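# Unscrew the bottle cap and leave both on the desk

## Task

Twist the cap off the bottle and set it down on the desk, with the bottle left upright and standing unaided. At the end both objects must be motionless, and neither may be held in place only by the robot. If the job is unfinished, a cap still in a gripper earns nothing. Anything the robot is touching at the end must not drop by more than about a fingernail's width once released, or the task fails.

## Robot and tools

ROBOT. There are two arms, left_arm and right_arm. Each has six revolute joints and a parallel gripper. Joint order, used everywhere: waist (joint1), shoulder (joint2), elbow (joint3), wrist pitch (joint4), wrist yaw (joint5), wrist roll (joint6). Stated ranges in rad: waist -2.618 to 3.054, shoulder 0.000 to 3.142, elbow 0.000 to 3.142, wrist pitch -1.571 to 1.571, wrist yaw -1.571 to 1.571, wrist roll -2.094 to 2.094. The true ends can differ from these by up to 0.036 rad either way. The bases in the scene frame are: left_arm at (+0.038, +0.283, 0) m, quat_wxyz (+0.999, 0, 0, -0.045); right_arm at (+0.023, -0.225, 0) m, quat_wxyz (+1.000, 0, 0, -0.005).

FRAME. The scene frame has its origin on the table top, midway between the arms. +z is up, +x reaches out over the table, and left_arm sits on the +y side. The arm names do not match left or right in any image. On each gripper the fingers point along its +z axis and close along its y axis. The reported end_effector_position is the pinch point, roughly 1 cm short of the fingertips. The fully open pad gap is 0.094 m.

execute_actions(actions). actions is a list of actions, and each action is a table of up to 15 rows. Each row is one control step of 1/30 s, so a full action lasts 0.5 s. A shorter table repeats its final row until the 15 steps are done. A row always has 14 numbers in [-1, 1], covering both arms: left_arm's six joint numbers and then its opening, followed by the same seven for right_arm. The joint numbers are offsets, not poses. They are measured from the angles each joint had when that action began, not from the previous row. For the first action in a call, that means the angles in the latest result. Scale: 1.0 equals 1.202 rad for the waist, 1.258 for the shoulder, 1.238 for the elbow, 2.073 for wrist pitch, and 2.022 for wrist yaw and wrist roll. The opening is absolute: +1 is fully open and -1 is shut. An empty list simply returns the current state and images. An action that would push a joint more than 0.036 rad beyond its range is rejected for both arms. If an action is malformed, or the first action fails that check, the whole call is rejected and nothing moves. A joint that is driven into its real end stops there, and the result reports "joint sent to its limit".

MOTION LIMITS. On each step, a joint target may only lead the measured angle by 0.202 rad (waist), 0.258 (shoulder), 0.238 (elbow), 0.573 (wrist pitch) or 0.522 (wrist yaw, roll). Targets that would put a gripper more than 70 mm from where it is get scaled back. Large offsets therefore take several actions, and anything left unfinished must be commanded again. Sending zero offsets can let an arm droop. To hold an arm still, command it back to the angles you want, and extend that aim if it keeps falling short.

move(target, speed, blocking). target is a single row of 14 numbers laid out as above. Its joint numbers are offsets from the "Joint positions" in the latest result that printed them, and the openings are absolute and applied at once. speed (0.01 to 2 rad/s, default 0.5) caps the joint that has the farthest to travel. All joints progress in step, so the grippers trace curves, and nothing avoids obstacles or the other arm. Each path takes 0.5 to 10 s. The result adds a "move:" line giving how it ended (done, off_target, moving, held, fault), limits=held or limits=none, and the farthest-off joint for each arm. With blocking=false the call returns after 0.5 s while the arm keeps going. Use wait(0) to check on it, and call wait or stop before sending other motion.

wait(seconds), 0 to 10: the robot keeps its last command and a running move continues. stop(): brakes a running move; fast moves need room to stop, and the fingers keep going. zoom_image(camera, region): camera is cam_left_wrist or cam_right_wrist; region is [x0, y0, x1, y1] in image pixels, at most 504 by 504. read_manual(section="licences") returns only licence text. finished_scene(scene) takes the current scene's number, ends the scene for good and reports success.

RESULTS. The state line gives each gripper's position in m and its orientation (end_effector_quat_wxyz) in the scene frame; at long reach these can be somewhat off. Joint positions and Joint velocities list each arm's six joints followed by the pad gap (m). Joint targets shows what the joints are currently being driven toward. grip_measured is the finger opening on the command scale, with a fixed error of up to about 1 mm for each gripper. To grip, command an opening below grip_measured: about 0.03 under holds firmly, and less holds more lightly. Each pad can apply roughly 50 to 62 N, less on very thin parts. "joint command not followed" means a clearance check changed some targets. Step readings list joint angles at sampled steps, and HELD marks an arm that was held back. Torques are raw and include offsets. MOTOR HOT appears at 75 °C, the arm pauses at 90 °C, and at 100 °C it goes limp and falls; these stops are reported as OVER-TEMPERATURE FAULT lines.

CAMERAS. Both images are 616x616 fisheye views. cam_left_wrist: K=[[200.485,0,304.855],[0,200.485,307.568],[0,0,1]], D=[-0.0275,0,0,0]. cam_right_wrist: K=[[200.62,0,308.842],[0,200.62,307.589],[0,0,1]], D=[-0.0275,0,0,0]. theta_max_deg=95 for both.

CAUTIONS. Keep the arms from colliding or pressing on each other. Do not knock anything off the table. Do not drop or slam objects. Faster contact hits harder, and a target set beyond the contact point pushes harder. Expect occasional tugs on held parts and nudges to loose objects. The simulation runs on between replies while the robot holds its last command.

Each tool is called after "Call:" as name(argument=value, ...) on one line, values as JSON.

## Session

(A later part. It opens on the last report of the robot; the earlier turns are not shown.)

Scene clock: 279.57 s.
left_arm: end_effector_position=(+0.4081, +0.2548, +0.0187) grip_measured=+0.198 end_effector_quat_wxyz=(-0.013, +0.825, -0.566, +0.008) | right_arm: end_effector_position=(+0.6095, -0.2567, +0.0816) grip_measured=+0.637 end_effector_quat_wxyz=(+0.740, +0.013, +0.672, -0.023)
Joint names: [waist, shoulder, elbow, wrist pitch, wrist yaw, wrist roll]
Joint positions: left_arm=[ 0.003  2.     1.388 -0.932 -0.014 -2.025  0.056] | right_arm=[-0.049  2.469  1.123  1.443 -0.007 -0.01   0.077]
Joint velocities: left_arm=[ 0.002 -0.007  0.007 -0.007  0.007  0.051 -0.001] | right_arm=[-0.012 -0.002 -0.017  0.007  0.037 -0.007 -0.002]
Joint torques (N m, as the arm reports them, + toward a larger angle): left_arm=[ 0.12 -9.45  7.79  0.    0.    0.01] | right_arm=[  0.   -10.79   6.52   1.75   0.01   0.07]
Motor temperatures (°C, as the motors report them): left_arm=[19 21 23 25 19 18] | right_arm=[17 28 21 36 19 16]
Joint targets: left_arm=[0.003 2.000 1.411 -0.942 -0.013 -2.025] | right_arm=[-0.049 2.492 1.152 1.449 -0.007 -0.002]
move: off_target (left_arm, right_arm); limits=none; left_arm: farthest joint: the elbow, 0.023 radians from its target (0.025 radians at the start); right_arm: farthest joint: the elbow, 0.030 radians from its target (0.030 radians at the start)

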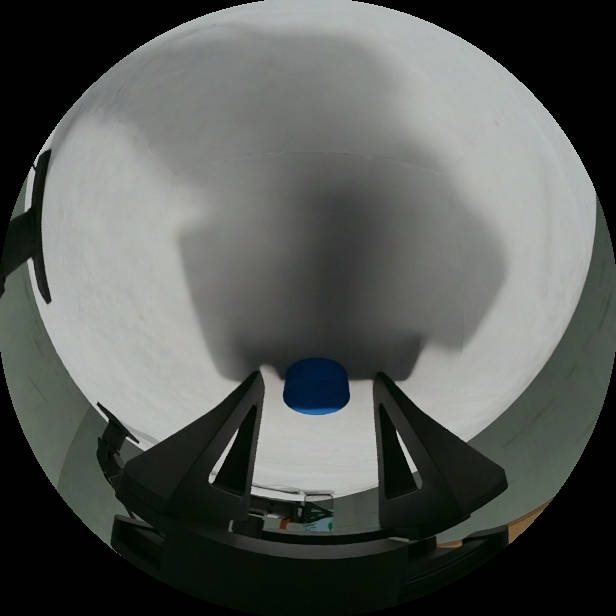

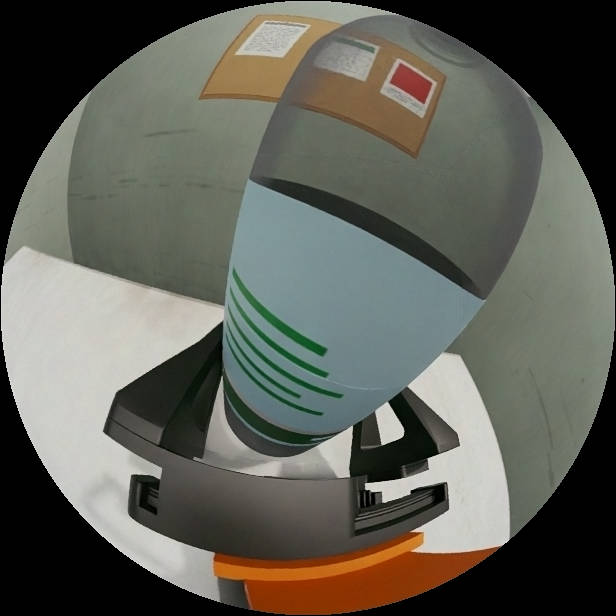

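Call:
move(target=[0,-0.12,0.02,-0.03,0,0,0.2, 0,0,0.02,0,0,0,1], speed=0.2)

Call:
move(target=[0,-0.1,0.02,0,0,0,0.2, 0,-0.32,-0.36,0,0,0,1], speed=0.3)

Scene clock: 285.00 s.
left_arm: end_effector_position=(+0.4091, +0.2546, +0.0630) grip_measured=+0.198 end_effector_quat_wxyz=(-0.035, +0.823, -0.564, +0.048) | right_arm: end_effector_position=(+0.6095, -0.2567, +0.0816) grip_measured=+1.000 end_effector_quat_wxyz=(+0.740, +0.013, +0.672, -0.023)
Joint names: [waist, shoulder, elbow, wrist pitch, wrist yaw, wrist roll]
Joint positions: left_arm=[ 0.003  1.872  1.388 -0.969 -0.014 -2.025  0.056] | right_arm=[-0.049  2.469  1.123  1.443 -0.007 -0.01   0.094]
Joint velocities: left_arm=[ 0.012  0.002 -0.002  0.037 -0.007 -0.022  0.   ] | right_arm=[-0.012  0.017 -0.002 -0.007  0.066  0.037  0.   ]
Joint torques (N m, as the arm reports them, + toward a larger angle): left_arm=[  0.1  -10.46   8.24   0.01  -0.01   0.  ] | right_arm=[ -0.01 -12.42   6.18   1.69   0.02   0.  ]
Motor temperatures (°C, as the motors report them): left_arm=[19 22 23 25 19 18] | right_arm=[17 28 21 37 19 16]
Joint targets: left_arm=[0.003 1.849 1.412 -0.995 -0.014 -2.025] | right_arm=[-0.049 2.469 1.148 1.443 -0.007 -0.010]
move: off_target (left_arm, right_arm); limits=none; left_arm: farthest joint: the elbow, 0.025 radians from its target (0.025 radians at the start); right_arm: farthest joint: the elbow, 0.025 radians from its target (0.025 radians at the start)

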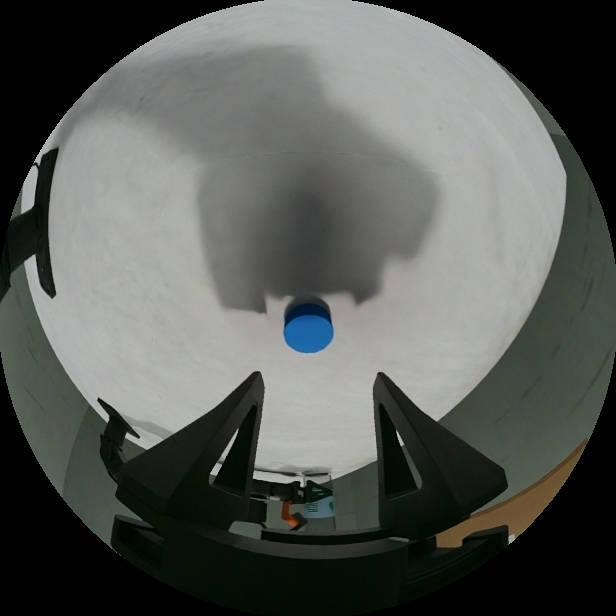

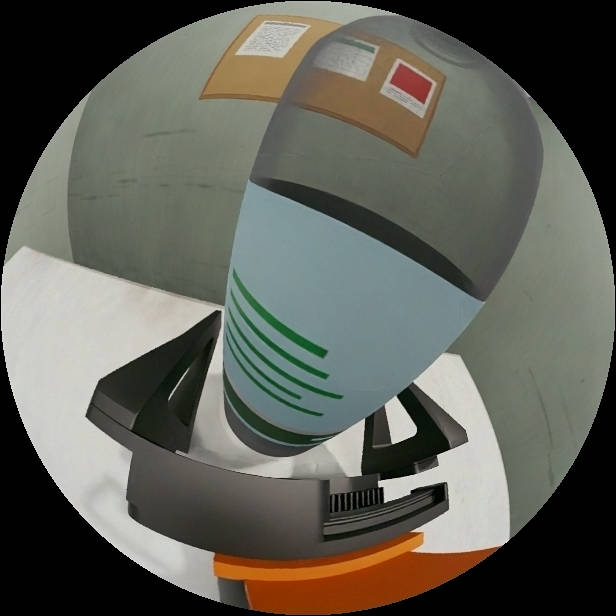

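Scene clock: 286.83 s.
left_arm: end_effector_position=(+0.4129, +0.2543, +0.0982) grip_measured=+0.198 end_effector_quat_wxyz=(-0.059, +0.820, -0.562, +0.091) | right_arm: end_effector_position=(+0.5251, -0.2518, +0.1347) grip_measured=+1.000 end_effector_quat_wxyz=(+0.728, +0.014, +0.685, -0.022)
Joint names: [waist, shoulder, elbow, wrist pitch, wrist yaw, wrist roll]
Joint positions: left_arm=[ 0.003  1.773  1.388 -0.969 -0.014 -2.025  0.056] | right_arm=[-0.049  2.083  0.701  1.444 -0.007 -0.01   0.094]
Joint velocities: left_arm=[ 0.017  0.012 -0.002 -0.022  0.037 -0.081 -0.   ] | right_arm=[-0.002 -0.012  0.002  0.037 -0.007 -0.007  0.   ]
Joint torques (N m, as the arm reports them, + toward a larger angle): left_arm=[  0.1  -10.23   8.59   0.42   0.01   0.01] | right_arm=[  0.01 -10.69   2.18   1.68   0.02  -0.01]
Motor temperatures (°C, as the motors report them): left_arm=[19 22 23 25 19 18] | right_arm=[17 28 21 37 19 16]
Joint targets: left_arm=[0.003 1.746 1.412 -0.969 -0.014 -2.025] | right_arm=[-0.049 2.066 0.677 1.443 -0.007 -0.010]
move: off_target (left_arm, right_arm); limits=none; left_arm: farthest joint: the shoulder, 0.027 radians from its target (0.126 radians at the start); right_arm: farthest joint: the elbow, 0.024 radians from its target (0.445 radians at the start)

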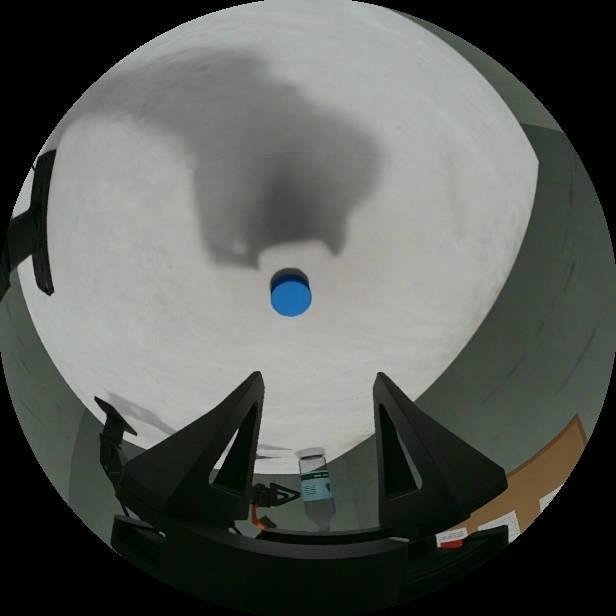

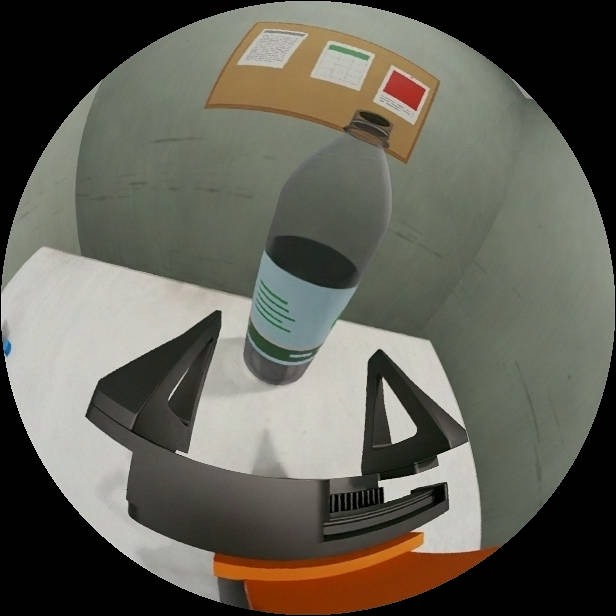

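Call:
finished_scene(scene=1)

The scene is finished: the task was done.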